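# Move glass graduated cylinder from shelf bench into cart tray

## Task

Take the graduated cylinder that is on the shelved bench and set it upright in the cart's top tray, with its base sitting on the tray floor itself and not on the base of another cylinder. Every other cylinder must also finish upright in that tray. The task fails if any cylinder tips over, reaches the room floor, or breaks; they are glass and break from a drop of more than a few centimetres or a sharp knock. When finished, release the cylinder and move the robot away from it. The task also fails if the robot falls or ends up leaning. Nothing counts as placed if it only stays put because the robot is holding it.

## Robot and tools

ROBOT. A Hello Robot Stretch 4, about 1.6 m tall, with one arm. It has an omni-wheel base (rim up to 0.23 m from its centre), a lift that rides up and down a mast, a telescoping arm that reaches straight out, a wrist with yaw, pitch and roll joints, and a two-finger gripper with springy steel fingers. Objects can occasionally get a brief nudge from outside, and the world keeps running between replies while the robot holds its last command.

FRAMES. Base frame: origin on the floor under the base centre, x ahead, y to the left, z up. hand_pose is reported in this frame and marks a point between the open fingertips; with all wrist joints at 0 its axes match the base frame. Its printed position may be a little off. The odometry frame is where the base frame was at the scene start; base_odometry counts wheel turns only, so slip shows up as travel, and heading runs -3.142 to 3.142, positive to the left.

execute_actions. Argument actions is a list holding one action, or empty to simply read state and images. Argument cameras picks which images come back: any of head_camera, head_left_camera, head_right_camera, wrist_camera, or all; omitted or null means all, [] means none. Images are taken when the call ends; the pictures line lists their order.
An action has base, joints, or both, plus optional pace and contact_limits; alternatively it is just {"end_of_arm": "enable_torque"}, which wakes any wrist or gripper motor that has switched itself off.
- base: exactly one relative move, measured from where the base last reported itself. translate_m: metres straight ahead (negative backward), -2 to 2. strafe_m: metres sideways, left positive, -2 to 2. rotate_rad: turn in place, counter-clockwise positive, -3.2 to 3.2.
- joints: absolute targets, each a single number by name. lift_m 0 to 1.2 (m, height on mast). arm_m 0 to 0.55 (m, extension). wrist_yaw_rad -1.134 to 4.276 (0 points ahead, positive turns left, 3.14 is folded back; over 3.4 the arm may obstruct). wrist_pitch_rad -1.117 to 4.259 (0 level, 1.57 pointing down). wrist_roll_rad -1.117 to 4.259 (0 puts the fingers level with each other; positive turns clockwise seen from behind). gripper_m -0.038 to 0.141 (m, fingertip gap; negative means the tips press together). Out-of-range joint targets are clipped and reported; any other bad value or unknown key rejects the whole call.
- pace: "slow", "default", "fast" or "max". Base speeds are 0.1/0.3/0.4/0.6 m/s and 1/2/3/4 rad/s, reduced when the lift is high.
- contact_limits: {"arm_m": x} with x from 0 (gentlest) to 0.75 (firmest), default 0.5; the arm stops when it meets that much resistance.
Motions in one action start together. A joint or base left out of an action may still be pushing toward an earlier target without being reported. One action lasts at most 15 s. If a result reports a stop, later moving calls in the same reply are skipped.

wait: seconds from 0 to 10; commands nothing and returns the usual state and images.
zoom_image: camera name and region [x0, y0, x1, y1] in pixels of that camera's newest full image, top-left origin, at most 504 by 504.
read_manual: section "licences" returns URDF licence text; moves nothing.
finished_scene: scene = the current scene number; ends it for good once the last command has settled and reports success.

RESULTS. joint_positions (done tolerances: lift and arm ±0.004, yaw and roll ±0.02, pitch ±0.05, gripper ±0.004). base_status and joint_status: done, off_target (stopped short, may still push), contact_stop_at_<key> (hit something; that part goes slack and holds), limit_stop_at_<name> (own_body = about to hit itself; tilt = leaning over 6 degrees, lift, arm and wheels go limp until it levels), time_out, torque_fault (a wrist or gripper motor overloaded and went limp until enable_torque). on_its_own describes what happened without a command; its "held at" is a target, not a position. turned_by_wheels vs turned_by_imu differing by over about 0.1 rad suggests a collision or slip. base_tilt in degrees (forward, right positive; fixed bias up to 1.5). lidar_m: 12 distances in metres, 30-degree sectors, first straight ahead then counter-clockwise; "-" means nothing or closer than 0.25 m; glass may be invisible. wrist_depth_mm: 7x7 grid of depths, 100 to 2000 mm, glass omitted. motor_effort: percent of max, bracket = peak of last action; wheel values positive turn the base right; a loaded level gripper shifts wrist pitch effort away from 0.

GRIPPING. Command a gap smaller than the object to hold it; tighter squeezes harder and pulls it toward the wrist. Neither gripper_m nor done proves a grip; a firm squeeze shows as a clear change in gripper effort. Fingertips pressed on a surface can jam; raise the lift.

CAMERAS. head_camera looks forward and down from the mast top (turn the base to aim it). head_left_camera and head_right_camera are fisheyes aimed more steeply, showing base and arm. wrist_camera looks along the fingers, tips near its bottom.

CAUTIONS. Handle the glass cylinders gently: lower them onto the tray rather than dropping, avoid knocking them, use low contact limits and slow pace near them. Don't drive or turn with over 1 kg held and arm_m above 0.2, and avoid hard pushes or pulls, especially with the gripper high, or the robot may tip. Tilting the gripper up (pitch below -0.2) while rolled (roll below -0.4 or above 4) can trigger own_body stops. To unfold at the start, send lift_m 0.4 with wrist_yaw_rad 0 together. Finish with the gripper open and the robot backed away, level.

Each tool is called after "Emit:" by a JSON object that holds its "api" and its "payload", one argument or row to a line.

## Session

Emit:
{"api": "execute_actions", "payload": {
  "actions": []
}}

Scene clock: 0.00 s.
base_odometry: x=+0.000 y=+0.000 heading=+0.000 (m, m, rad; odometry frame)
turned_by_wheels: +0.000 (rad since the last result)
turned_by_imu: +0.000 (rad since the last result)
base_tilt: forward=-0.3 right=+0.1 (deg)
lidar_m: 1.49 1.93 1.83 1.88 1.78 1.65 1.41 1.64 1.59 1.64 2.21 1.45
base_status: not commanded
joint_positions: lift_m=+0.133 arm_m=+0.002 wrist_yaw_rad=+3.188 wrist_pitch_rad=-0.004 wrist_roll_rad=+0.015 gripper_m=+0.057
joint_status: not commanded
motor_effort: lift_m=+18 arm_m=+0 wrist_yaw_rad=-1 wrist_pitch_rad=-8 wrist_roll_rad=-2 gripper_m=-2 wheel_0=+1 wheel_1=+0 wheel_2=+0 (%)
hand_pose: x=-0.1191 y=+0.0738 z=+0.3126 quat_wxyz=(-0.023, +0.002, +0.007, +1.000) (m; base frame)
wrist_depth_mm: - 141 - - 1756 1661 1499 / - 133 164 1983 1863 1618 1464 / - 115 138 1921 1863 1618 1464 / - 123 156 1921 1756 1576 1430 / 138 137 - 1863 1756 1618 1464 / 227 1661 1255 1499 218 1430 1336 / 224 1008 194 878 798 878 866
pictures: head_camera, head_left_camera, head_right_camera, wrist_camera
Images, in order (width x height): head_camera 420x560, head_left_camera 420x672, head_right_camera 420x672, wrist_camera 616x392.

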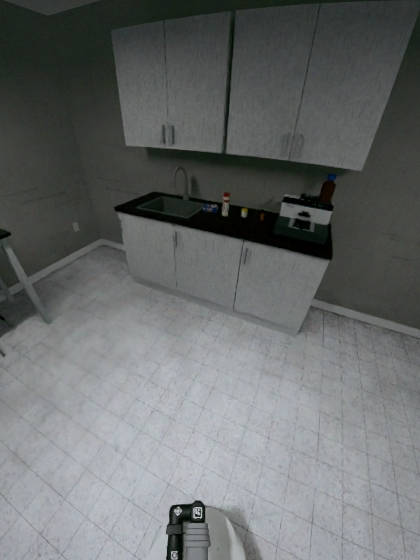

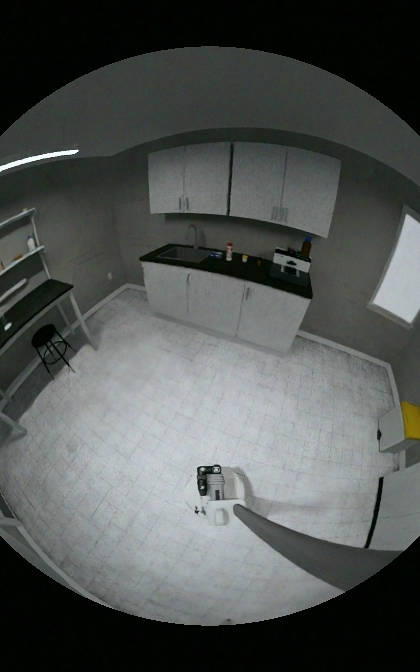

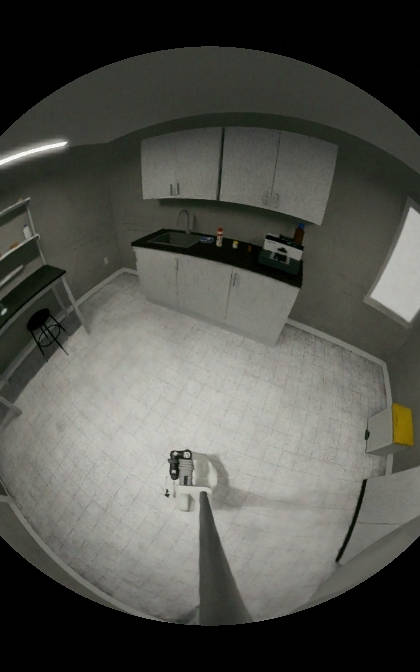

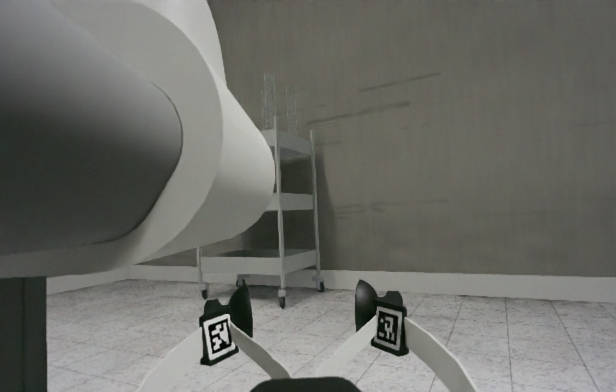

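Cart is behind; bench to the left.

Emit:
{"api": "execute_actions", "payload": {
  "actions": [
    {"base":{"rotate_rad":1.4},"joints":{"lift_m":0.9,"wrist_yaw_rad":0,"gripper_m":0.12}}
  ]
}}

Scene clock: 5.63 s.
base_odometry: x=+0.000 y=+0.000 heading=+1.399 (m, m, rad; odometry frame)
turned_by_wheels: +1.399 (rad since the last result)
turned_by_imu: +1.387 (rad since the last result)
base_tilt: forward=-0.3 right=+0.2 (deg)
lidar_m: 1.84 1.93 1.64 1.41 1.45 1.62 1.61 1.89 1.45 1.46 1.70 1.83
base_status: done
joint_positions: lift_m=+0.900 arm_m=+0.002 wrist_yaw_rad=+0.000 wrist_pitch_rad=-0.004 wrist_roll_rad=+0.015 gripper_m=+0.120
joint_status: all done
motor_effort: lift_m=+21(22) arm_m=+0(0) wrist_yaw_rad=-2(7) wrist_pitch_rad=-8(8) wrist_roll_rad=-2(1) gripper_m=+0(2) wheel_0=-6(11) wheel_1=-2(9) wheel_2=-3(12) (%)
hand_pose: x=+0.4617 y=-0.0874 z=+1.0791 quat_wxyz=(+1.000, +0.007, -0.002, +0.000) (m; base frame)
wrist_depth_mm: 1983 - - - - - - / 1983 - - - - - - / 1921 - - - - - - / 1863 - - - - - - / 1921 - - - 1983 1808 - / 1808 - - - - - - / 1808 - - 150 - - -
pictures: head_camera, head_left_camera, head_right_camera, wrist_camera
Images, in order (width x height): head_camera 420x560, head_left_camera 420x672, head_right_camera 420x672, wrist_camera 616x392.

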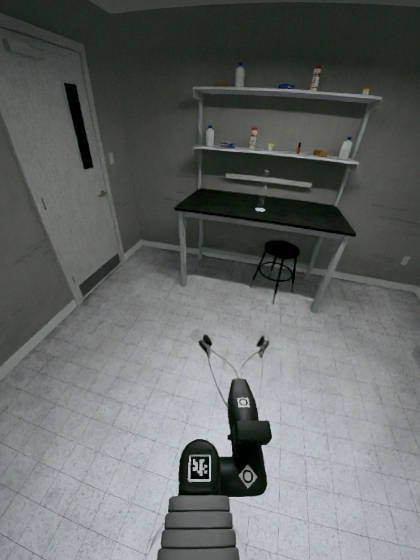

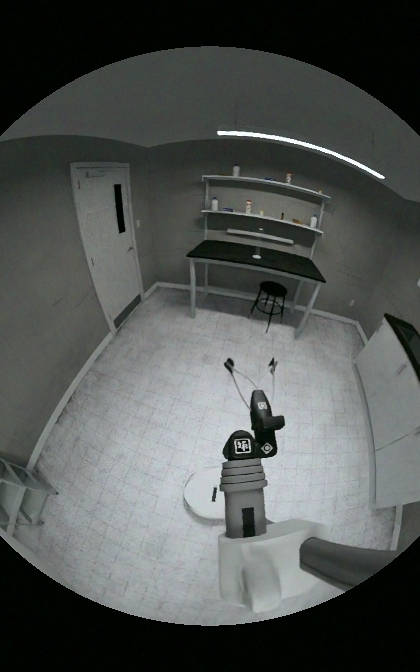

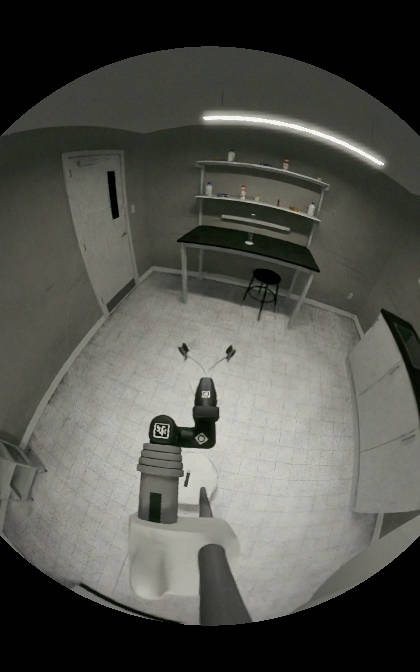

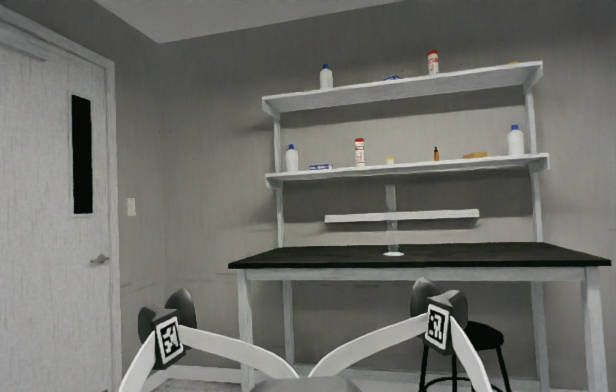

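Emit:
{"api": "execute_actions", "payload": {
  "actions": [
    {"base":{"translate_m":0.6},"joints":{"lift_m":0.95}}
  ],
  "cameras": ["head_camera","wrist_camera"]
}}

Scene clock: 12.20 s.
base_odometry: x=+0.102 y=+0.591 heading=+1.400 (m, m, rad; odometry frame)
turned_by_wheels: +0.001 (rad since the last result)
turned_by_imu: +0.001 (rad since the last result)
base_tilt: forward=-0.4 right=+0.2 (deg)
lidar_m: 1.25 1.72 1.48 1.50 1.65 2.20 2.20 2.57 1.61 1.62 1.45 1.26
base_status: done
joint_positions: lift_m=+0.950 arm_m=+0.002 wrist_yaw_rad=+0.000 wrist_pitch_rad=-0.004 wrist_roll_rad=+0.015 gripper_m=+0.120
joint_status: all done
motor_effort: lift_m=+20(23) arm_m=+0(0) wrist_yaw_rad=-1(1) wrist_pitch_rad=-10(10) wrist_roll_rad=-3(2) gripper_m=-2(0) wheel_0=+7(10) wheel_1=+5(10) wheel_2=-2(12) (%)
hand_pose: x=+0.4616 y=-0.0874 z=+1.1292 quat_wxyz=(+1.000, +0.007, -0.002, +0.000) (m; base frame)
wrist_depth_mm: 1708 - - 1983 1863 1576 1537 / 1756 - - 1983 1756 1708 1756 / 1708 - - 1921 1808 1708 1708 / 1661 - - 1921 1863 1708 1618 / 1708 - - 1983 1808 1756 1618 / 1661 1983 1182 1138 1008 991 960 / 1618 - 1921 150 1921 1661 1576
pictures: head_camera, wrist_camera
Images, in order (width x height): head_camera 420x560, wrist_camera 616x392.

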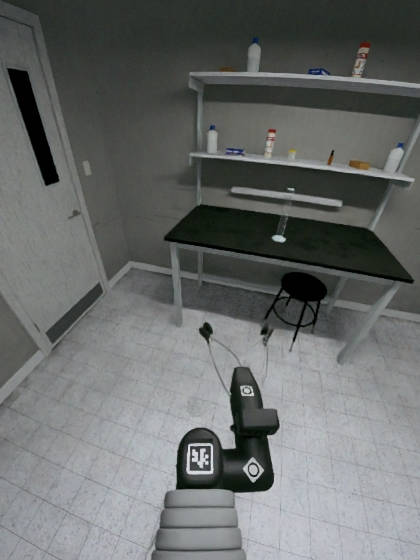

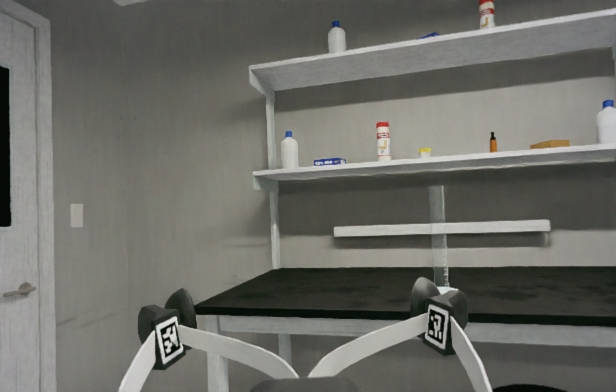

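Emit:
{"api": "execute_actions", "payload": {
  "actions": [
    {"base":{"rotate_rad":-0.32},"joints":{"lift_m":0.85}}
  ],
  "cameras": ["head_camera","wrist_camera"]
}}

Emit:
{"api": "execute_actions", "payload": {
  "actions": [
    {"base":{"translate_m":0.3}}
  ],
  "cameras": ["head_camera","wrist_camera"]
}}

Scene clock: 22.57 s.
base_odometry: x=+0.102 y=+0.591 heading=+1.081 (m, m, rad; odometry frame)
turned_by_wheels: -0.319 (rad since the last result)
turned_by_imu: -0.317 (rad since the last result)
base_tilt: forward=-0.5 right=+0.1 (deg)
lidar_m: 1.24 1.29 1.57 1.48 1.55 1.68 2.20 2.28 1.72 1.59 1.67 1.33
base_status: done
joint_positions: lift_m=+0.850 arm_m=+0.002 wrist_yaw_rad=+0.000 wrist_pitch_rad=-0.004 wrist_roll_rad=+0.015 gripper_m=+0.120
joint_status: all done
motor_effort: lift_m=+15(21) arm_m=+0(0) wrist_yaw_rad=+0(0) wrist_pitch_rad=-10(10) wrist_roll_rad=-2(1) gripper_m=+0(0) wheel_0=+7(11) wheel_1=+3(9) wheel_2=+5(9) (%)
hand_pose: x=+0.4616 y=-0.0875 z=+1.0296 quat_wxyz=(+1.000, +0.007, -0.002, +0.000) (m; base frame)
wrist_depth_mm: 1808 1863 1708 1983 1983 - - / 1808 1921 1921 1921 1983 1983 1983 / 1808 1863 1863 1863 1808 1921 - / 1863 1808 1863 1983 1983 1921 1983 / 1756 1863 1921 1661 1537 1430 1921 / 1078 1078 1098 1921 1078 1983 - / 1756 1863 1863 150 1281 1921 1983
pictures: head_camera, wrist_camera
Images, in order (width x height): head_camera 420x560, wrist_camera 616x392.

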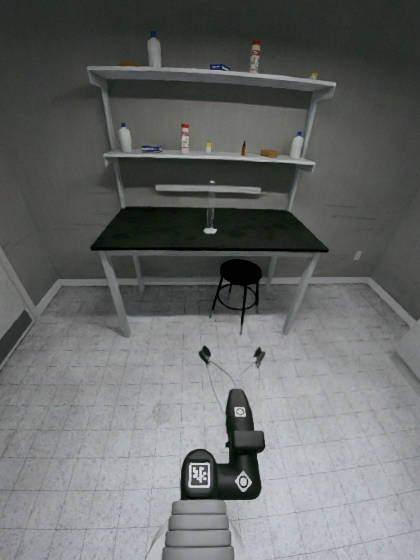

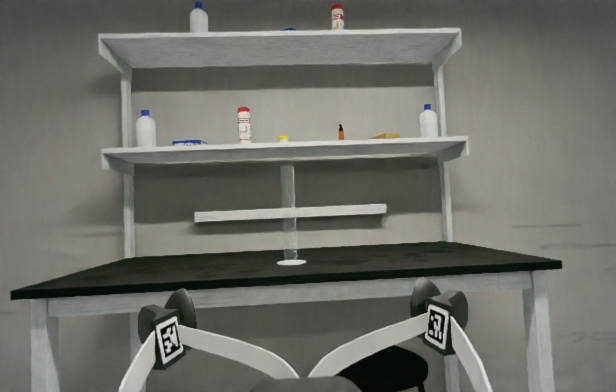

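Scene clock: 25.03 s.
base_odometry: x=+0.243 y=+0.856 heading=+1.082 (m, m, rad; odometry frame)
turned_by_wheels: +0.001 (rad since the last result)
turned_by_imu: +0.001 (rad since the last result)
base_tilt: forward=-0.4 right=+0.1 (deg)
lidar_m: 0.96 1.00 1.58 1.50 1.56 1.89 2.51 2.65 1.70 1.59 1.65 1.02
base_status: done
joint_positions: lift_m=+0.850 arm_m=+0.002 wrist_yaw_rad=+0.000 wrist_pitch_rad=-0.004 wrist_roll_rad=+0.015 gripper_m=+0.120
joint_status: not commanded
motor_effort: lift_m=+15(15) arm_m=+0(0) wrist_yaw_rad=+0(0) wrist_pitch_rad=-9(11) wrist_roll_rad=-1(2) gripper_m=-2(1) wheel_0=+7(12) wheel_1=+4(9) wheel_2=-3(13) (%)
hand_pose: x=+0.4616 y=-0.0874 z=+1.0296 quat_wxyz=(+1.000, +0.007, -0.002, +0.000) (m; base frame)
wrist_depth_mm: 1576 1464 1464 1537 1537 1618 1661 / 1537 1576 1618 1576 1661 1708 1708 / 1499 1499 1576 1576 1661 1708 1708 / 1537 1537 1537 1618 1576 1661 1661 / 1576 1576 1576 1537 1537 1397 1661 / 788 778 778 778 750 820 831 / 1499 1397 1499 150 1618 1618 1661
pictures: head_camera, wrist_camera
Images, in order (width x height): head_camera 420x560, wrist_camera 616x392.

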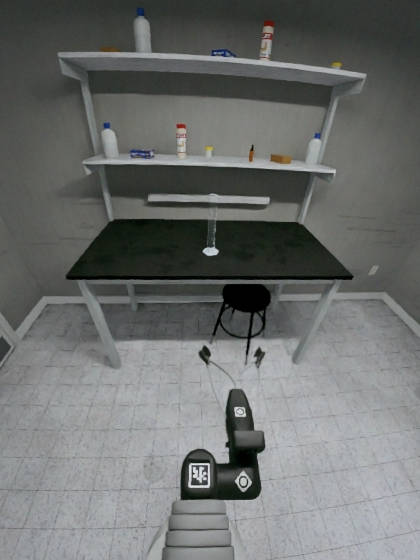

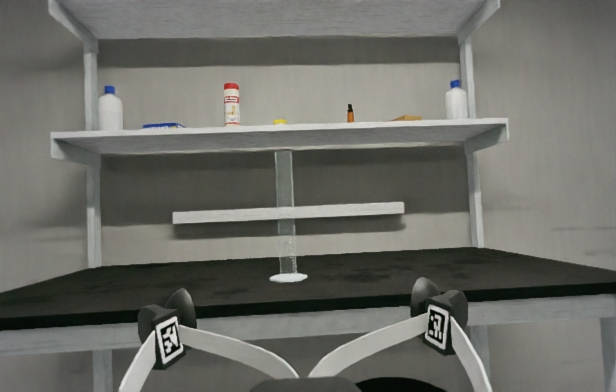

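Emit:
{"api": "execute_actions", "payload": {
  "actions": [
    {"base":{"strafe_m":0.06},"joints":{"lift_m":0.9}}
  ],
  "cameras": []
}}

Emit:
{"api": "execute_actions", "payload": {
  "actions": [
    {"base":{"translate_m":0.3},"joints":{"arm_m":0.15}}
  ],
  "cameras": ["head_camera","wrist_camera"]
}}

Scene clock: 32.37 s.
base_odometry: x=+0.190 y=+0.884 heading=+1.082 (m, m, rad; odometry frame)
turned_by_wheels: +0.000 (rad since the last result)
turned_by_imu: -0.001 (rad since the last result)
base_tilt: forward=-0.4 right=+0.1 (deg)
lidar_m: 0.95 0.99 1.52 1.45 1.48 1.86 2.50 2.59 1.77 1.65 1.71 1.01
base_status: done
joint_positions: lift_m=+0.900 arm_m=+0.002 wrist_yaw_rad=+0.000 wrist_pitch_rad=-0.004 wrist_roll_rad=+0.015 gripper_m=+0.120
joint_status: all done
motor_effort: lift_m=+21(21) arm_m=+0(0) wrist_yaw_rad=-1(1) wrist_pitch_rad=-8(8) wrist_roll_rad=-1(1) gripper_m=+0(0) wheel_0=-5(10) wheel_1=+3(10) wheel_2=+0(2) (%)
hand_pose: x=+0.4616 y=-0.0874 z=+1.0791 quat_wxyz=(+1.000, +0.007, -0.002, +0.000) (m; base frame)
wrist_depth_mm: 1576 1366 1366 1397 1464 1499 1708 / 1499 1537 1618 1618 1576 1618 1708 / 1576 1464 1576 1618 1618 1576 1661 / 1576 1537 1576 1576 1618 1618 1661 / 1499 1537 1576 1618 1618 1618 1618 / 1008 946 904 891 768 809 820 / 759 768 759 151 1537 1464 1576
pictures: none
No camera images: the call's "cameras" was empty. Leave "cameras" out to get every camera's image.

Scene clock: 34.83 s.
base_odometry: x=+0.331 y=+1.148 heading=+1.082 (m, m, rad; odometry frame)
turned_by_wheels: +0.001 (rad since the last result)
turned_by_imu: +0.001 (rad since the last result)
base_tilt: forward=-0.4 right=+0.1 (deg)
lidar_m: 0.64 0.69 1.54 1.44 1.51 1.99 2.82 2.97 1.74 1.65 0.99 0.69
base_status: done
joint_positions: lift_m=+0.900 arm_m=+0.149 wrist_yaw_rad=+0.000 wrist_pitch_rad=-0.004 wrist_roll_rad=+0.015 gripper_m=+0.120
joint_status: all done
motor_effort: lift_m=+20(21) arm_m=+6(9) wrist_yaw_rad=-1(0) wrist_pitch_rad=-9(9) wrist_roll_rad=-2(3) gripper_m=+1(2) wheel_0=+6(12) wheel_1=+3(8) wheel_2=-3(13) (%)
hand_pose: x=+0.6083 y=-0.0874 z=+1.0792 quat_wxyz=(+1.000, +0.007, -0.002, +0.000) (m; base frame)
wrist_depth_mm: 1078 1118 1138 1138 1138 1205 1205 / 842 1098 1118 1160 1138 1182 946 / 960 1042 1078 1098 1138 1160 1182 / 1060 1098 1098 1138 1138 1182 1182 / 1078 1078 1098 1138 1138 1182 1138 / 960 946 904 878 759 732 788 / 597 508 496 150 500 484 512
pictures: head_camera, wrist_camera
Images, in order (width x height): head_camera 420x560, wrist_camera 616x392.

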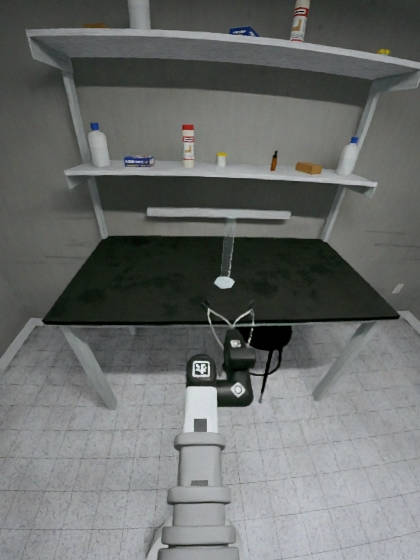

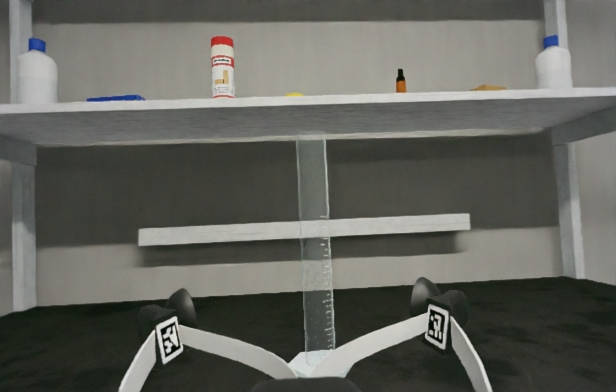

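Emit:
{"api": "execute_actions", "payload": {
  "actions": [
    {"joints":{"arm_m":0.34,"lift_m":0.87}}
  ],
  "cameras": ["head_camera","wrist_camera"]
}}

Scene clock: 41.00 s.
base_odometry: x=+0.331 y=+1.148 heading=+1.082 (m, m, rad; odometry frame)
turned_by_wheels: +0.000 (rad since the last result)
turned_by_imu: -0.001 (rad since the last result)
base_tilt: forward=-0.4 right=+0.2 (deg)
lidar_m: 0.66 0.68 1.54 1.44 1.51 1.99 2.81 2.97 1.75 1.64 0.98 0.69
base_status: not commanded
joint_positions: lift_m=+0.870 arm_m=+0.339 wrist_yaw_rad=+0.000 wrist_pitch_rad=-0.004 wrist_roll_rad=+0.015 gripper_m=+0.120
joint_status: all done
motor_effort: lift_m=+15(18) arm_m=+7(8) wrist_yaw_rad=-1(1) wrist_pitch_rad=-8(10) wrist_roll_rad=-3(2) gripper_m=+0(1) wheel_0=+6(6) wheel_1=+3(3) wheel_2=-3(3) (%)
hand_pose: x=+0.7982 y=-0.0874 z=+1.0496 quat_wxyz=(+1.000, +0.007, -0.002, +0.000) (m; base frame)
wrist_depth_mm: 904 931 917 946 960 946 891 / 683 699 723 732 768 788 820 / 891 917 917 931 960 976 976 / 878 917 931 931 931 960 976 / 878 878 891 931 946 946 976 / 891 820 788 750 661 634 668 / 517 439 427 150 433 421 439
pictures: head_camera, wrist_camera
Images, in order (width x height): head_camera 420x560, wrist_camera 616x392.

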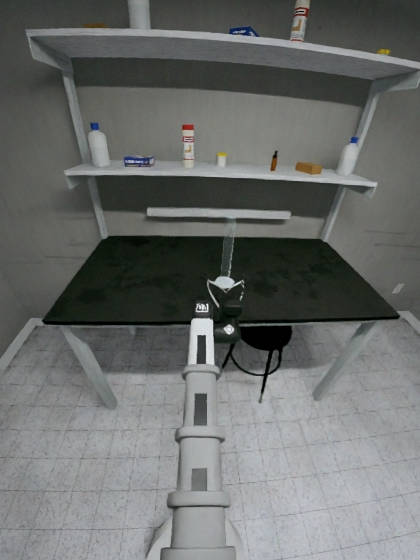

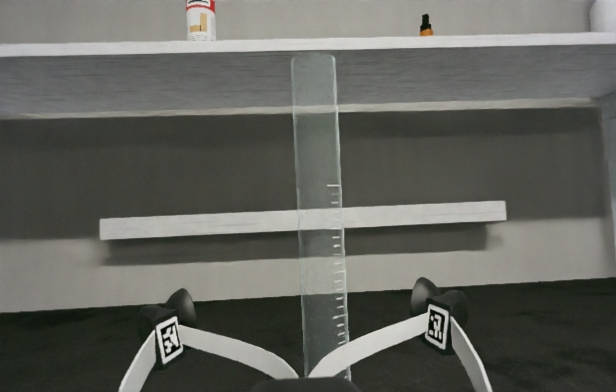

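Emit:
{"api": "execute_actions", "payload": {
  "actions": [
    {"joints":{"arm_m":0.46},"pace":"slow"}
  ],
  "cameras": ["head_camera","wrist_camera"]
}}

Scene clock: 49.17 s.
base_odometry: x=+0.331 y=+1.148 heading=+1.082 (m, m, rad; odometry frame)
turned_by_wheels: +0.000 (rad since the last result)
turned_by_imu: -0.001 (rad since the last result)
base_tilt: forward=-0.4 right=+0.1 (deg)
lidar_m: 0.64 0.68 1.53 1.44 1.52 2.01 2.81 2.97 1.76 1.65 0.99 0.69
base_status: not commanded
joint_positions: lift_m=+0.870 arm_m=+0.459 wrist_yaw_rad=+0.000 wrist_pitch_rad=-0.004 wrist_roll_rad=+0.015 gripper_m=+0.120
joint_status: all done
motor_effort: lift_m=+15(15) arm_m=+7(8) wrist_yaw_rad=+0(1) wrist_pitch_rad=-10(6) wrist_roll_rad=-1(3) gripper_m=-1(1) wheel_0=+6(6) wheel_1=+3(4) wheel_2=-3(3) (%)
hand_pose: x=+0.9182 y=-0.0874 z=+1.0496 quat_wxyz=(+1.000, +0.007, -0.002, +0.000) (m; base frame)
wrist_depth_mm: 488 492 500 512 525 539 554 / 676 683 723 732 759 798 842 / 788 798 798 809 820 842 842 / 778 768 778 809 820 820 854 / 768 759 788 788 809 831 842 / 759 768 778 788 661 634 676 / 512 442 430 150 433 421 442
pictures: head_camera, wrist_camera
Images, in order (width x height): head_camera 420x560, wrist_camera 616x392.

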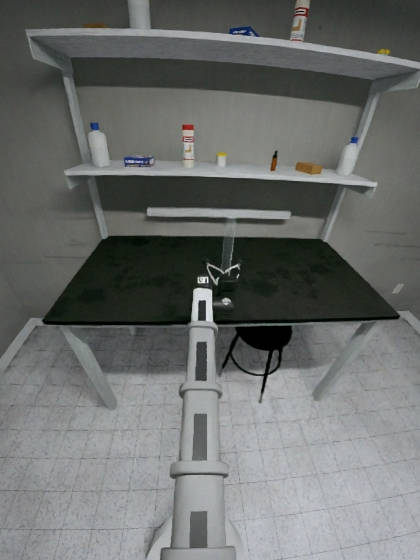

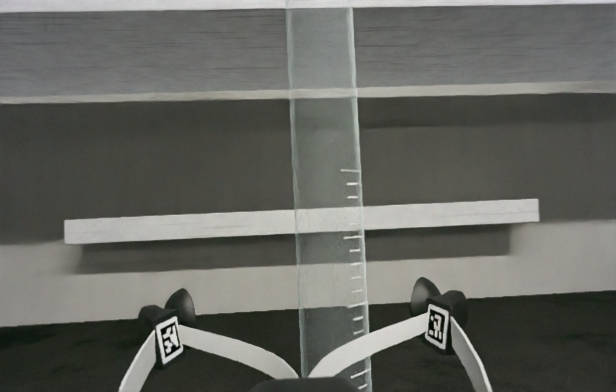

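Emit:
{"api": "execute_actions", "payload": {
  "actions": [
    {"base":{"strafe_m":-0.02},"joints":{"arm_m":0.475,"gripper_m":0.07},"pace":"slow"}
  ],
  "cameras": ["wrist_camera"]
}}

Scene clock: 55.73 s.
base_odometry: x=+0.348 y=+1.139 heading=+1.082 (m, m, rad; odometry frame)
turned_by_wheels: +0.000 (rad since the last result)
turned_by_imu: -0.001 (rad since the last result)
base_tilt: forward=-0.4 right=+0.2 (deg)
lidar_m: 0.65 0.67 1.55 1.46 1.54 2.02 2.82 2.93 1.74 1.62 0.98 0.70
base_status: done
joint_positions: lift_m=+0.870 arm_m=+0.474 wrist_yaw_rad=+0.000 wrist_pitch_rad=-0.004 wrist_roll_rad=+0.015 gripper_m=+0.070
joint_status: all done
motor_effort: lift_m=+15(15) arm_m=+7(10) wrist_yaw_rad=+0(1) wrist_pitch_rad=-6(9) wrist_roll_rad=-2(3) gripper_m=-3(2) wheel_0=+7(9) wheel_1=-4(7) wheel_2=+0(2) (%)
hand_pose: x=+0.9332 y=-0.0874 z=+1.0496 quat_wxyz=(+1.000, +0.007, -0.002, +0.000) (m; base frame)
wrist_depth_mm: 480 492 504 512 525 539 549 / 676 699 715 741 759 809 831 / 759 768 768 798 798 831 831 / 750 759 788 788 809 809 831 / 768 768 768 788 809 820 831 / 750 759 691 768 220 699 683 / 517 496 421 445 410 449 439
pictures: wrist_camera
Images, in order (width x height): wrist_camera 616x392.

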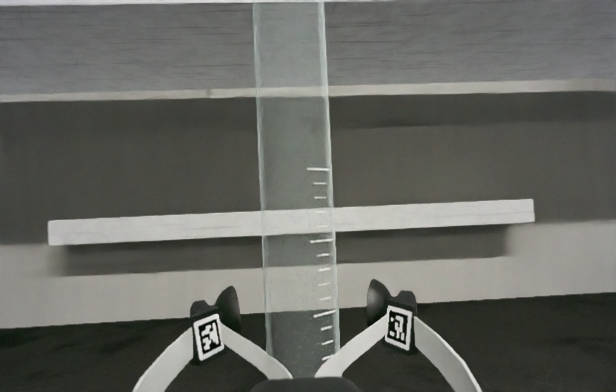

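Emit:
{"api": "execute_actions", "payload": {
  "actions": [
    {"joints":{"arm_m":0.485},"pace":"slow"}
  ],
  "cameras": []
}}

Emit:
{"api": "execute_actions", "payload": {
  "actions": [
    {"joints":{"gripper_m":0.01},"pace":"slow"}
  ],
  "cameras": ["wrist_camera","head_camera"]
}}

Scene clock: 60.30 s.
base_odometry: x=+0.348 y=+1.139 heading=+1.082 (m, m, rad; odometry frame)
turned_by_wheels: +0.000 (rad since the last result)
turned_by_imu: -0.001 (rad since the last result)
base_tilt: forward=-0.3 right=+0.1 (deg)
lidar_m: 0.64 0.69 1.56 1.47 1.54 2.02 2.83 2.96 1.71 1.63 0.99 0.69
base_status: not commanded
joint_positions: lift_m=+0.870 arm_m=+0.484 wrist_yaw_rad=+0.000 wrist_pitch_rad=-0.004 wrist_roll_rad=+0.015 gripper_m=+0.070
joint_status: all done
motor_effort: lift_m=+15(15) arm_m=+7(7) wrist_yaw_rad=-1(0) wrist_pitch_rad=-11(10) wrist_roll_rad=-2(2) gripper_m=-2(2) wheel_0=+7(7) wheel_1=-4(4) wheel_2=+0(0) (%)
hand_pose: x=+0.9432 y=-0.0874 z=+1.0496 quat_wxyz=(+1.000, +0.007, -0.002, +0.000) (m; base frame)
wrist_depth_mm: 484 488 508 517 530 535 554 / 676 699 715 741 788 809 809 / 750 750 778 788 798 809 820 / 750 759 768 768 788 798 809 / 741 750 750 778 798 798 820 / 732 741 691 759 220 699 676 / 517 504 424 442 407 445 442
pictures: none
No camera images: the call's "cameras" was empty. Leave "cameras" out to get every camera's image.

Scene clock: 62.70 s.
base_odometry: x=+0.348 y=+1.139 heading=+1.082 (m, m, rad; odometry frame)
turned_by_wheels: +0.000 (rad since the last result)
turned_by_imu: +0.000 (rad since the last result)
base_tilt: forward=-0.4 right=+0.1 (deg)
lidar_m: 0.65 0.66 1.55 1.47 1.54 2.03 2.81 2.97 1.72 1.63 0.99 0.69
base_status: not commanded
joint_positions: lift_m=+0.870 arm_m=+0.484 wrist_yaw_rad=+0.000 wrist_pitch_rad=-0.004 wrist_roll_rad=+0.015 gripper_m=+0.010
joint_status: all done
motor_effort: lift_m=+15(15) arm_m=+7(7) wrist_yaw_rad=-1(1) wrist_pitch_rad=-8(9) wrist_roll_rad=-1(2) gripper_m=-13(14) wheel_0=+7(6) wheel_1=-4(3) wheel_2=+0(0) (%)
hand_pose: x=+0.9432 y=-0.0874 z=+1.0496 quat_wxyz=(+1.000, +0.007, -0.002, +0.000) (m; base frame)
wrist_depth_mm: 484 496 500 512 521 544 549 / 676 699 723 741 798 820 820 / 750 759 778 788 798 809 831 / 741 750 778 778 778 788 820 / 741 750 759 778 798 798 798 / 741 750 715 683 647 699 676 / 521 500 185 442 402 421 439
pictures: head_camera, wrist_camera
Images, in order (width x height): head_camera 420x560, wrist_camera 616x392.

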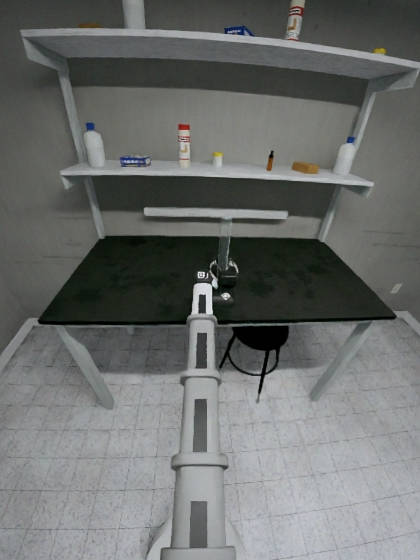

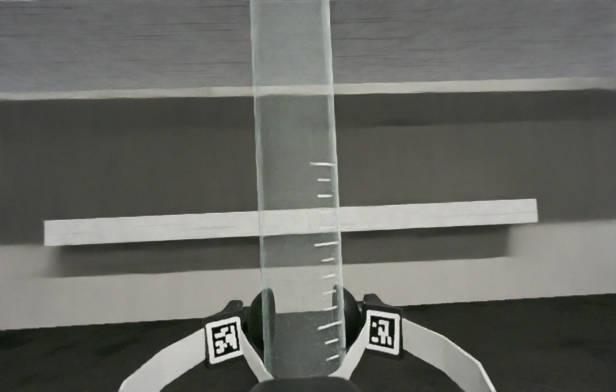

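Gripped. Squeeze slightly more, lift a little, retract.

Emit:
{"api": "execute_actions", "payload": {
  "actions": [
    {"joints":{"gripper_m":0.0,"lift_m":0.9},"pace":"slow"}
  ],
  "cameras": ["wrist_camera"]
}}

Emit:
{"api": "execute_actions", "payload": {
  "actions": [
    {"joints":{"arm_m":0.05},"base":{"translate_m":-0.3},"pace":"slow"}
  ],
  "cameras": ["head_camera"]
}}

Emit:
{"api": "execute_actions", "payload": {
  "actions": [
    {"base":{"rotate_rad":1.9},"pace":"slow"}
  ]
}}

Scene clock: 68.27 s.
base_odometry: x=+0.348 y=+1.139 heading=+1.082 (m, m, rad; odometry frame)
turned_by_wheels: +0.000 (rad since the last result)
turned_by_imu: -0.001 (rad since the last result)
base_tilt: forward=-0.3 right=+0.1 (deg)
lidar_m: 0.66 0.67 1.56 1.46 1.53 2.03 2.81 2.93 1.72 1.62 0.98 0.72
base_status: not commanded
joint_positions: lift_m=+0.900 arm_m=+0.484 wrist_yaw_rad=+0.000 wrist_pitch_rad=-0.002 wrist_roll_rad=+0.015 gripper_m=+0.000
joint_status: all done
motor_effort: lift_m=+22(23) arm_m=+7(7) wrist_yaw_rad=-1(2) wrist_pitch_rad=-15(18) wrist_roll_rad=-1(1) gripper_m=-16(17) wheel_0=+7(7) wheel_1=-3(3) wheel_2=+0(0) (%)
hand_pose: x=+0.9432 y=-0.0874 z=+1.0784 quat_wxyz=(+1.000, +0.007, -0.001, +0.000) (m; base frame)
wrist_depth_mm: 455 469 449 459 469 477 488 / 603 627 647 654 676 715 732 / 759 759 768 778 798 820 809 / 750 750 768 788 788 809 820 / 732 750 691 768 768 798 820 / 732 741 750 768 741 798 820 / 585 530 182 530 462 455 504
pictures: wrist_camera
Images, in order (width x height): wrist_camera 616x392.

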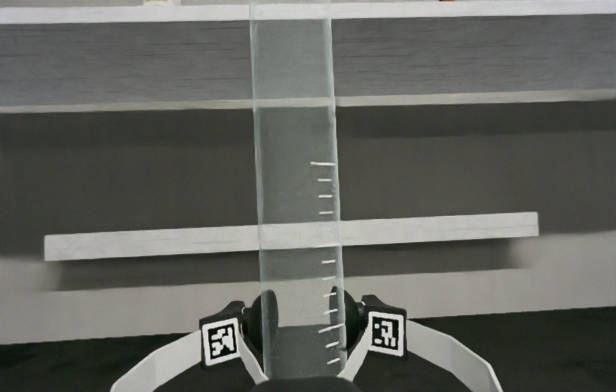

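Scene clock: 73.90 s.
base_odometry: x=+0.207 y=+0.875 heading=+1.082 (m, m, rad; odometry frame)
turned_by_wheels: -0.001 (rad since the last result)
turned_by_imu: -0.002 (rad since the last result)
base_tilt: forward=-0.4 right=+0.1 (deg)
lidar_m: 0.45 0.98 1.54 1.47 1.52 1.86 2.51 2.66 1.74 1.64 1.67 1.03
base_status: done
joint_positions: lift_m=+0.900 arm_m=+0.051 wrist_yaw_rad=+0.000 wrist_pitch_rad=-0.001 wrist_roll_rad=+0.015 gripper_m=+0.000
joint_status: all done
motor_effort: lift_m=+22(22) arm_m=-7(5) wrist_yaw_rad=+0(1) wrist_pitch_rad=-17(15) wrist_roll_rad=-2(0) gripper_m=-17(16) wheel_0=-8(9) wheel_1=-6(8) wheel_2=+5(10) (%)
hand_pose: x=+0.5106 y=-0.0874 z=+1.0783 quat_wxyz=(+1.000, +0.007, -0.001, +0.000) (m; base frame)
wrist_depth_mm: 1499 1366 1366 1397 1464 1499 1661 / 1464 1499 1499 1537 1576 1576 1661 / 1499 1366 1537 1537 1576 1537 1618 / 1464 1537 1537 1537 1618 1537 1618 / 1464 1464 1464 1576 1576 1537 1537 / 1008 917 809 768 741 798 768 / 715 683 182 732 1537 759 1618
pictures: head_camera
Images, in order (width x height): head_camera 420x560.

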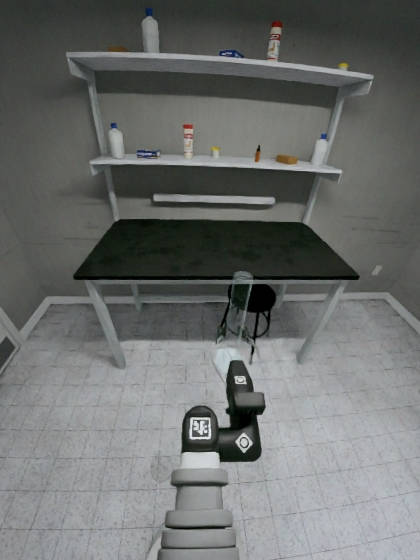

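Scene clock: 77.07 s.
base_odometry: x=+0.208 y=+0.875 heading=+2.981 (m, m, rad; odometry frame)
turned_by_wheels: +1.899 (rad since the last result)
turned_by_imu: +1.883 (rad since the last result)
base_tilt: forward=-0.4 right=+0.1 (deg)
lidar_m: 0.42 1.73 2.21 2.49 1.90 1.64 1.67 1.11 0.96 0.97 1.15 1.47
base_status: done
joint_positions: lift_m=+0.900 arm_m=+0.051 wrist_yaw_rad=+0.000 wrist_pitch_rad=-0.001 wrist_roll_rad=+0.015 gripper_m=+0.000
joint_status: not commanded
motor_effort: lift_m=+21(22) arm_m=-7(7) wrist_yaw_rad=-1(0) wrist_pitch_rad=-17(18) wrist_roll_rad=-2(3) gripper_m=-15(16) wheel_0=-6(10) wheel_1=-4(7) wheel_2=-5(8) (%)
hand_pose: x=+0.5106 y=-0.0874 z=+1.0784 quat_wxyz=(+1.000, +0.007, -0.001, +0.000) (m; base frame)
wrist_depth_mm: 1618 1464 1366 1255 1182 1138 1078 / 1576 1499 1366 1255 1205 1138 1025 / 1576 1430 1366 1255 1182 1118 1060 / 1537 1464 1366 1255 1160 1118 1042 / 1576 1430 1336 1255 1182 1118 1060 / 1576 1397 1336 1255 1160 1098 1042 / 1537 1430 182 1255 1160 1060 1025
pictures: head_camera, head_left_camera, head_right_camera, wrist_camera
Images, in order (width x height): head_camera 420x560, head_left_camera 420x672, head_right_camera 420x672, wrist_camera 616x392.

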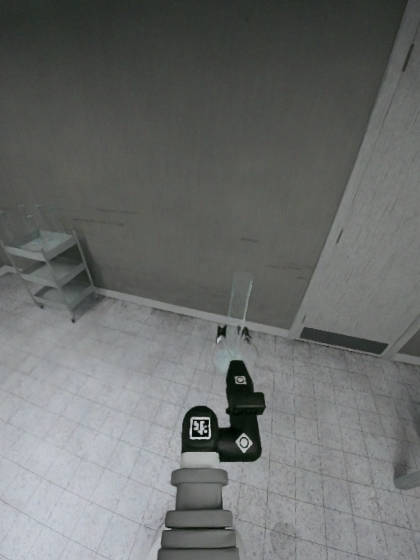

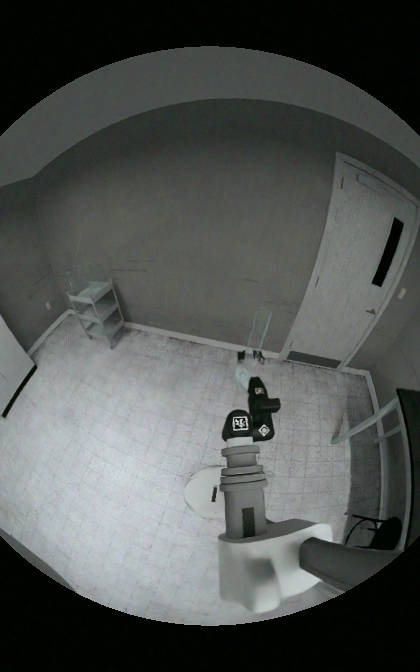

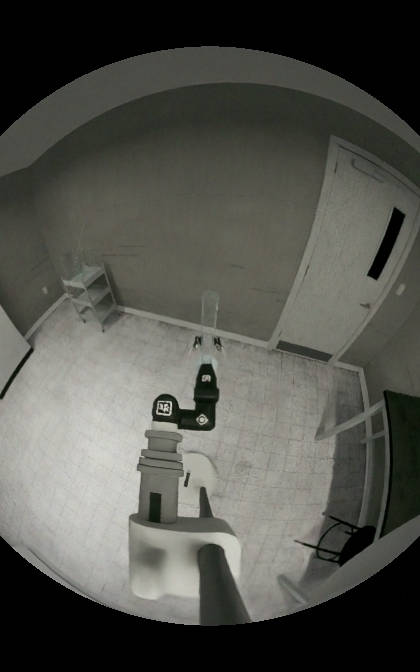

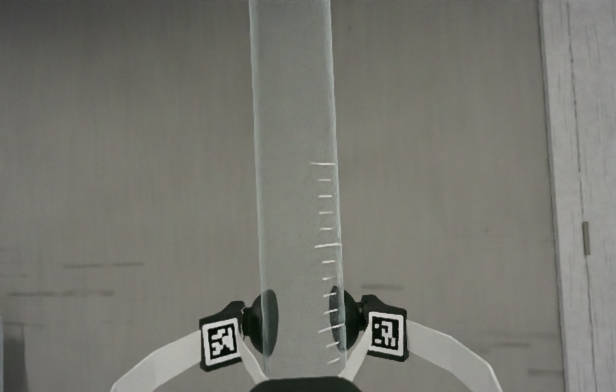

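Emit:
{"api": "execute_actions", "payload": {
  "actions": [
    {"base":{"rotate_rad":0.85},"pace":"slow"}
  ],
  "cameras": []
}}

Emit:
{"api": "execute_actions", "payload": {
  "actions": [
    {"base":{"translate_m":0.6},"joints":{"lift_m":1.05}}
  ],
  "cameras": ["head_camera","head_left_camera","wrist_camera"]
}}

Scene clock: 83.20 s.
base_odometry: x=+0.208 y=+0.875 heading=-2.454 (m, m, rad; odometry frame)
turned_by_wheels: +0.848 (rad since the last result)
turned_by_imu: +0.841 (rad since the last result)
base_tilt: forward=-0.4 right=+0.1 (deg)
lidar_m: 0.44 2.46 2.67 1.67 1.62 1.28 0.98 0.96 1.03 1.50 1.46 1.57
base_status: done
joint_positions: lift_m=+0.900 arm_m=+0.051 wrist_yaw_rad=+0.000 wrist_pitch_rad=-0.002 wrist_roll_rad=+0.015 gripper_m=+0.000
joint_status: not commanded
motor_effort: lift_m=+21(21) arm_m=-7(7) wrist_yaw_rad=-2(2) wrist_pitch_rad=-16(16) wrist_roll_rad=-3(2) gripper_m=-16(17) wheel_0=-9(14) wheel_1=-4(9) wheel_2=-7(9) (%)
hand_pose: x=+0.5106 y=-0.0873 z=+1.0784 quat_wxyz=(+1.000, +0.007, -0.001, +0.000) (m; base frame)
wrist_depth_mm: - - - - 1983 1499 1229 / - - - - - 1537 1229 / 1983 - - - - 1499 1229 / - - - - 1921 1537 1229 / 1921 - - - - 1576 1281 / 1863 - - - 1708 1576 1229 / 1983 - 182 1983 1618 1397 1255
pictures: none
No camera images: the call's "cameras" was empty. Leave "cameras" out to get every camera's image.

Scene clock: 86.67 s.
base_odometry: x=-0.256 y=+0.494 heading=-2.454 (m, m, rad; odometry frame)
turned_by_wheels: +0.000 (rad since the last result)
turned_by_imu: +0.002 (rad since the last result)
base_tilt: forward=-0.4 right=+0.1 (deg)
lidar_m: 0.42 1.96 2.11 1.93 1.91 2.04 1.54 1.50 1.59 1.24 1.19 1.27
base_status: done
joint_positions: lift_m=+1.050 arm_m=+0.051 wrist_yaw_rad=+0.000 wrist_pitch_rad=-0.002 wrist_roll_rad=+0.015 gripper_m=+0.000
joint_status: all done
motor_effort: lift_m=+21(27) arm_m=-7(7) wrist_yaw_rad=-1(1) wrist_pitch_rad=-16(17) wrist_roll_rad=-2(1) gripper_m=-17(17) wheel_0=+6(9) wheel_1=+4(9) wheel_2=-4(13) (%)
hand_pose: x=+0.5106 y=-0.0874 z=+1.2284 quat_wxyz=(+1.000, +0.007, -0.001, +0.000) (m; base frame)
wrist_depth_mm: 1537 - - - 1576 1205 991 / 1537 - - - 1537 1229 976 / 1499 - - - 1661 1205 960 / 1537 - - - 1618 1255 991 / 1464 - - - 1661 1205 976 / 1499 1983 - - 1430 1229 1025 / 1464 1537 182 1983 1308 1118 991
pictures: head_camera, head_left_camera, wrist_camera
Images, in order (width x height): head_camera 420x560, head_left_camera 420x672, wrist_camera 616x392.

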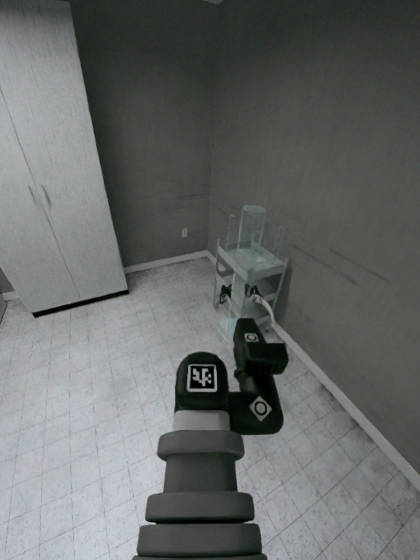

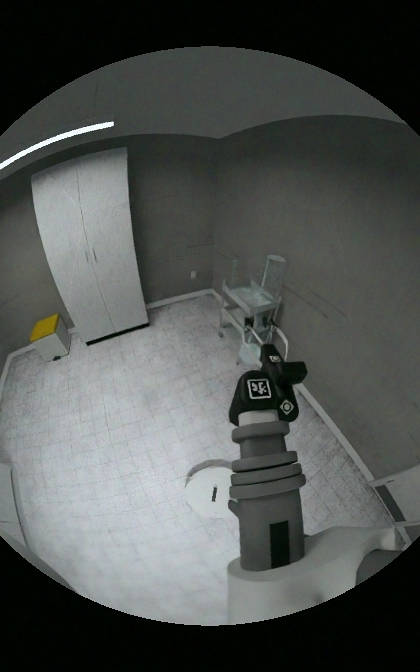

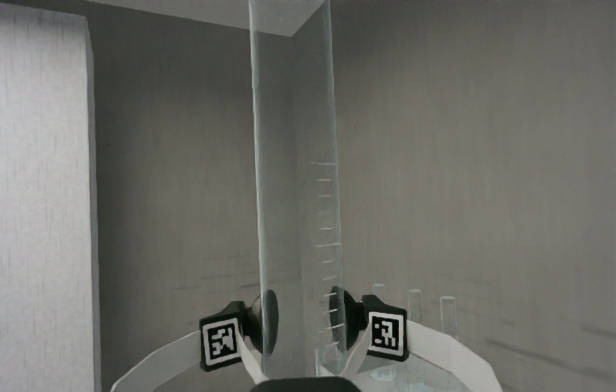

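Emit:
{"api": "execute_actions", "payload": {
  "actions": [
    {"base":{"rotate_rad":0.39},"pace":"slow"}
  ],
  "cameras": []
}}

Emit:
{"api": "execute_actions", "payload": {
  "actions": [
    {"base":{"strafe_m":0.3}}
  ],
  "cameras": []
}}

Emit:
{"api": "execute_actions", "payload": {
  "actions": [
    {"base":{"translate_m":1.0}}
  ],
  "cameras": ["head_right_camera"]
}}

Emit:
{"api": "execute_actions", "payload": {
  "actions": [
    {"base":{"rotate_rad":-1.57},"pace":"slow"}
  ]
}}

Scene clock: 95.33 s.
base_odometry: x=-0.256 y=+0.494 heading=-2.065 (m, m, rad; odometry frame)
turned_by_wheels: +0.388 (rad since the last result)
turned_by_imu: +0.385 (rad since the last result)
base_tilt: forward=-0.4 right=+0.1 (deg)
lidar_m: 0.42 2.01 2.66 1.90 1.94 1.58 1.57 1.55 1.29 1.20 1.24 1.26
base_status: done
joint_positions: lift_m=+1.050 arm_m=+0.051 wrist_yaw_rad=+0.000 wrist_pitch_rad=-0.002 wrist_roll_rad=+0.015 gripper_m=+0.000
joint_status: not commanded
motor_effort: lift_m=+21(21) arm_m=-7(7) wrist_yaw_rad=-1(3) wrist_pitch_rad=-15(17) wrist_roll_rad=-2(1) gripper_m=-16(17) wheel_0=-8(11) wheel_1=-6(6) wheel_2=-7(9) (%)
hand_pose: x=+0.5106 y=-0.0873 z=+1.2284 quat_wxyz=(+1.000, +0.007, -0.001, +0.000) (m; base frame)
wrist_depth_mm: - - - - - - 1464 / - 1756 1708 - - - 1499 / - 1708 1756 - - - 1499 / - 1618 1756 - - - 1499 / - 1756 1708 - - - 1499 / - 1661 1708 - - - 1499 / - 1708 181 - - 1983 1366
pictures: none
No camera images: the call's "cameras" was empty. Leave "cameras" out to get every camera's image.

Scene clock: 97.67 s.
base_odometry: x=+0.008 y=+0.352 heading=-2.066 (m, m, rad; odometry frame)
turned_by_wheels: +0.000 (rad since the last result)
turned_by_imu: -0.001 (rad since the last result)
base_tilt: forward=-0.4 right=+0.0 (deg)
lidar_m: 0.43 1.99 1.69 1.60 1.64 1.60 1.56 1.57 1.61 1.50 1.49 1.51
base_status: done
joint_positions: lift_m=+1.050 arm_m=+0.051 wrist_yaw_rad=+0.000 wrist_pitch_rad=-0.002 wrist_roll_rad=+0.015 gripper_m=+0.000
joint_status: not commanded
motor_effort: lift_m=+21(21) arm_m=-7(7) wrist_yaw_rad=-1(0) wrist_pitch_rad=-16(15) wrist_roll_rad=-2(2) gripper_m=-17(16) wheel_0=-5(15) wheel_1=+1(12) wheel_2=+0(4) (%)
hand_pose: x=+0.5106 y=-0.0874 z=+1.2284 quat_wxyz=(+1.000, +0.007, -0.001, +0.000) (m; base frame)
wrist_depth_mm: - - 1756 1808 - - 1921 / - - 1756 1808 - - 1863 / - - 1661 1756 - - 1808 / - - 1708 1756 - - 1921 / - - 1661 1756 - - 1921 / - - 1708 1661 - - 1921 / - 1661 182 1708 - - 1921
pictures: none
No camera images: the call's "cameras" was empty. Leave "cameras" out to get every camera's image.

Scene clock: 102.50 s.
base_odometry: x=-0.466 y=-0.529 heading=-2.065 (m, m, rad; odometry frame)
turned_by_wheels: +0.001 (rad since the last result)
turned_by_imu: +0.003 (rad since the last result)
base_tilt: forward=-0.4 right=+0.1 (deg)
lidar_m: 0.46 0.96 1.30 2.05 1.72 2.28 2.66 2.21 1.53 1.03 1.09 1.00
base_status: done
joint_positions: lift_m=+1.050 arm_m=+0.051 wrist_yaw_rad=+0.000 wrist_pitch_rad=-0.002 wrist_roll_rad=+0.015 gripper_m=+0.000
joint_status: not commanded
motor_effort: lift_m=+21(21) arm_m=-6(6) wrist_yaw_rad=-1(1) wrist_pitch_rad=-17(16) wrist_roll_rad=+0(1) gripper_m=-16(17) wheel_0=+6(16) wheel_1=+4(8) wheel_2=-4(13) (%)
hand_pose: x=+0.5105 y=-0.0874 z=+1.2284 quat_wxyz=(+1.000, +0.007, -0.001, +0.000) (m; base frame)
wrist_depth_mm: 683 691 699 715 1229 1205 1255 / 676 691 699 707 715 1229 1255 / 668 691 699 707 723 1229 1229 / 661 676 691 699 723 1205 1229 / 668 683 683 691 715 1205 1255 / 668 668 647 683 691 1205 1205 / 661 668 182 683 691 1205 1229
pictures: head_right_camera
Images, in order (width x height): head_right_camera 420x672.

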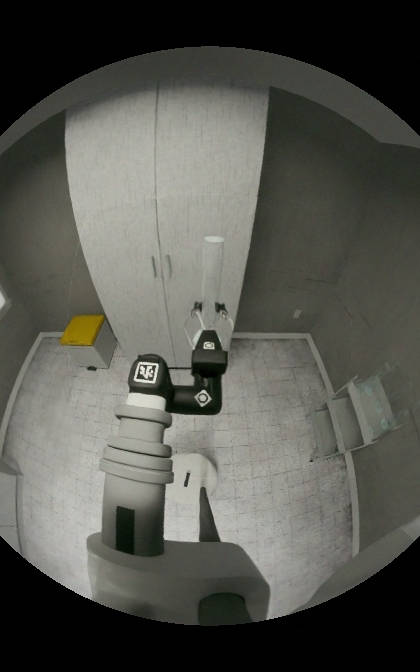

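Scene clock: 105.37 s.
base_odometry: x=-0.466 y=-0.529 heading=+2.649 (m, m, rad; odometry frame)
turned_by_wheels: -1.569 (rad since the last result)
turned_by_imu: -1.556 (rad since the last result)
base_tilt: forward=-0.4 right=+0.1 (deg)
lidar_m: 0.42 1.08 1.01 0.93 0.95 1.33 2.26 1.73 2.29 2.52 2.23 1.55
base_status: done
joint_positions: lift_m=+1.050 arm_m=+0.051 wrist_yaw_rad=+0.000 wrist_pitch_rad=-0.002 wrist_roll_rad=+0.015 gripper_m=+0.000
joint_status: not commanded
motor_effort: lift_m=+21(21) arm_m=-6(6) wrist_yaw_rad=+1(2) wrist_pitch_rad=-16(17) wrist_roll_rad=-2(2) gripper_m=-17(15) wheel_0=+7(9) wheel_1=+6(9) wheel_2=+4(10) (%)
hand_pose: x=+0.5105 y=-0.0875 z=+1.2284 quat_wxyz=(+1.000, +0.007, -0.001, +0.000) (m; base frame)
wrist_depth_mm: 1182 1205 1205 1255 1281 1308 1308 / 1205 1205 1229 1255 1255 1308 1308 / 1182 1205 1229 1205 1255 1308 1281 / 1205 1205 1255 1229 1229 1255 1308 / 1182 1205 1182 1205 1229 1281 1281 / 1182 1160 1182 1229 1229 1255 1255 / 1160 1205 182 1205 1229 1205 1281
pictures: head_camera, head_left_camera, head_right_camera, wrist_camera
Images, in order (width x height): head_camera 420x560, head_left_camera 420x672, head_right_camera 420x672, wrist_camera 616x392.

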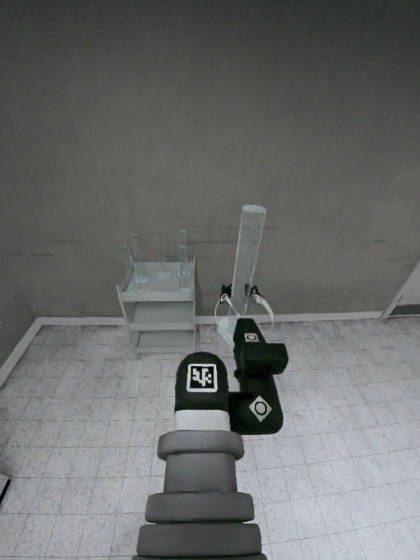

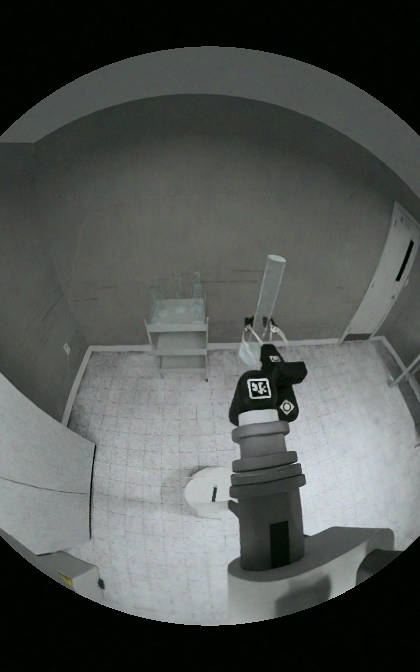

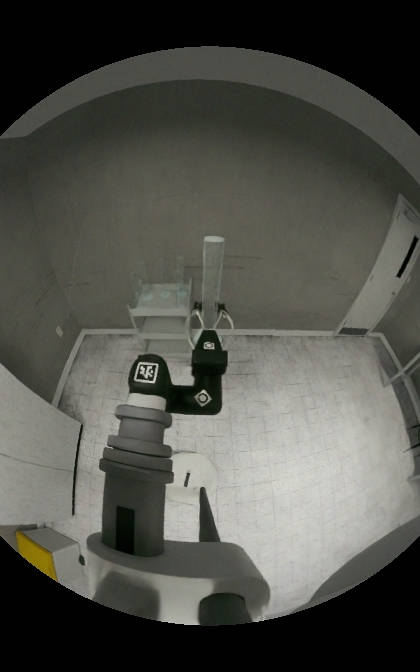

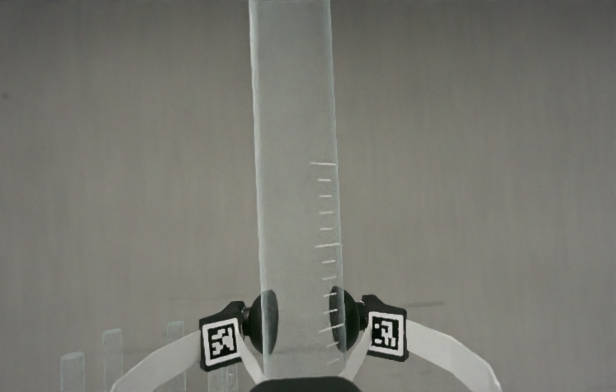

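Emit:
{"api": "zoom_image", "payload": {
  "camera": "head_camera",
  "region": [100,210,220,330]
}}

Region (100, 210, 220, 330) of head_camera's 420x560 image, scaled by 4.200, with more detail than that image has.

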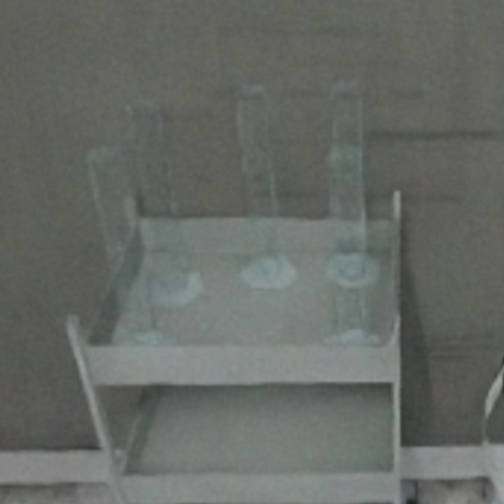

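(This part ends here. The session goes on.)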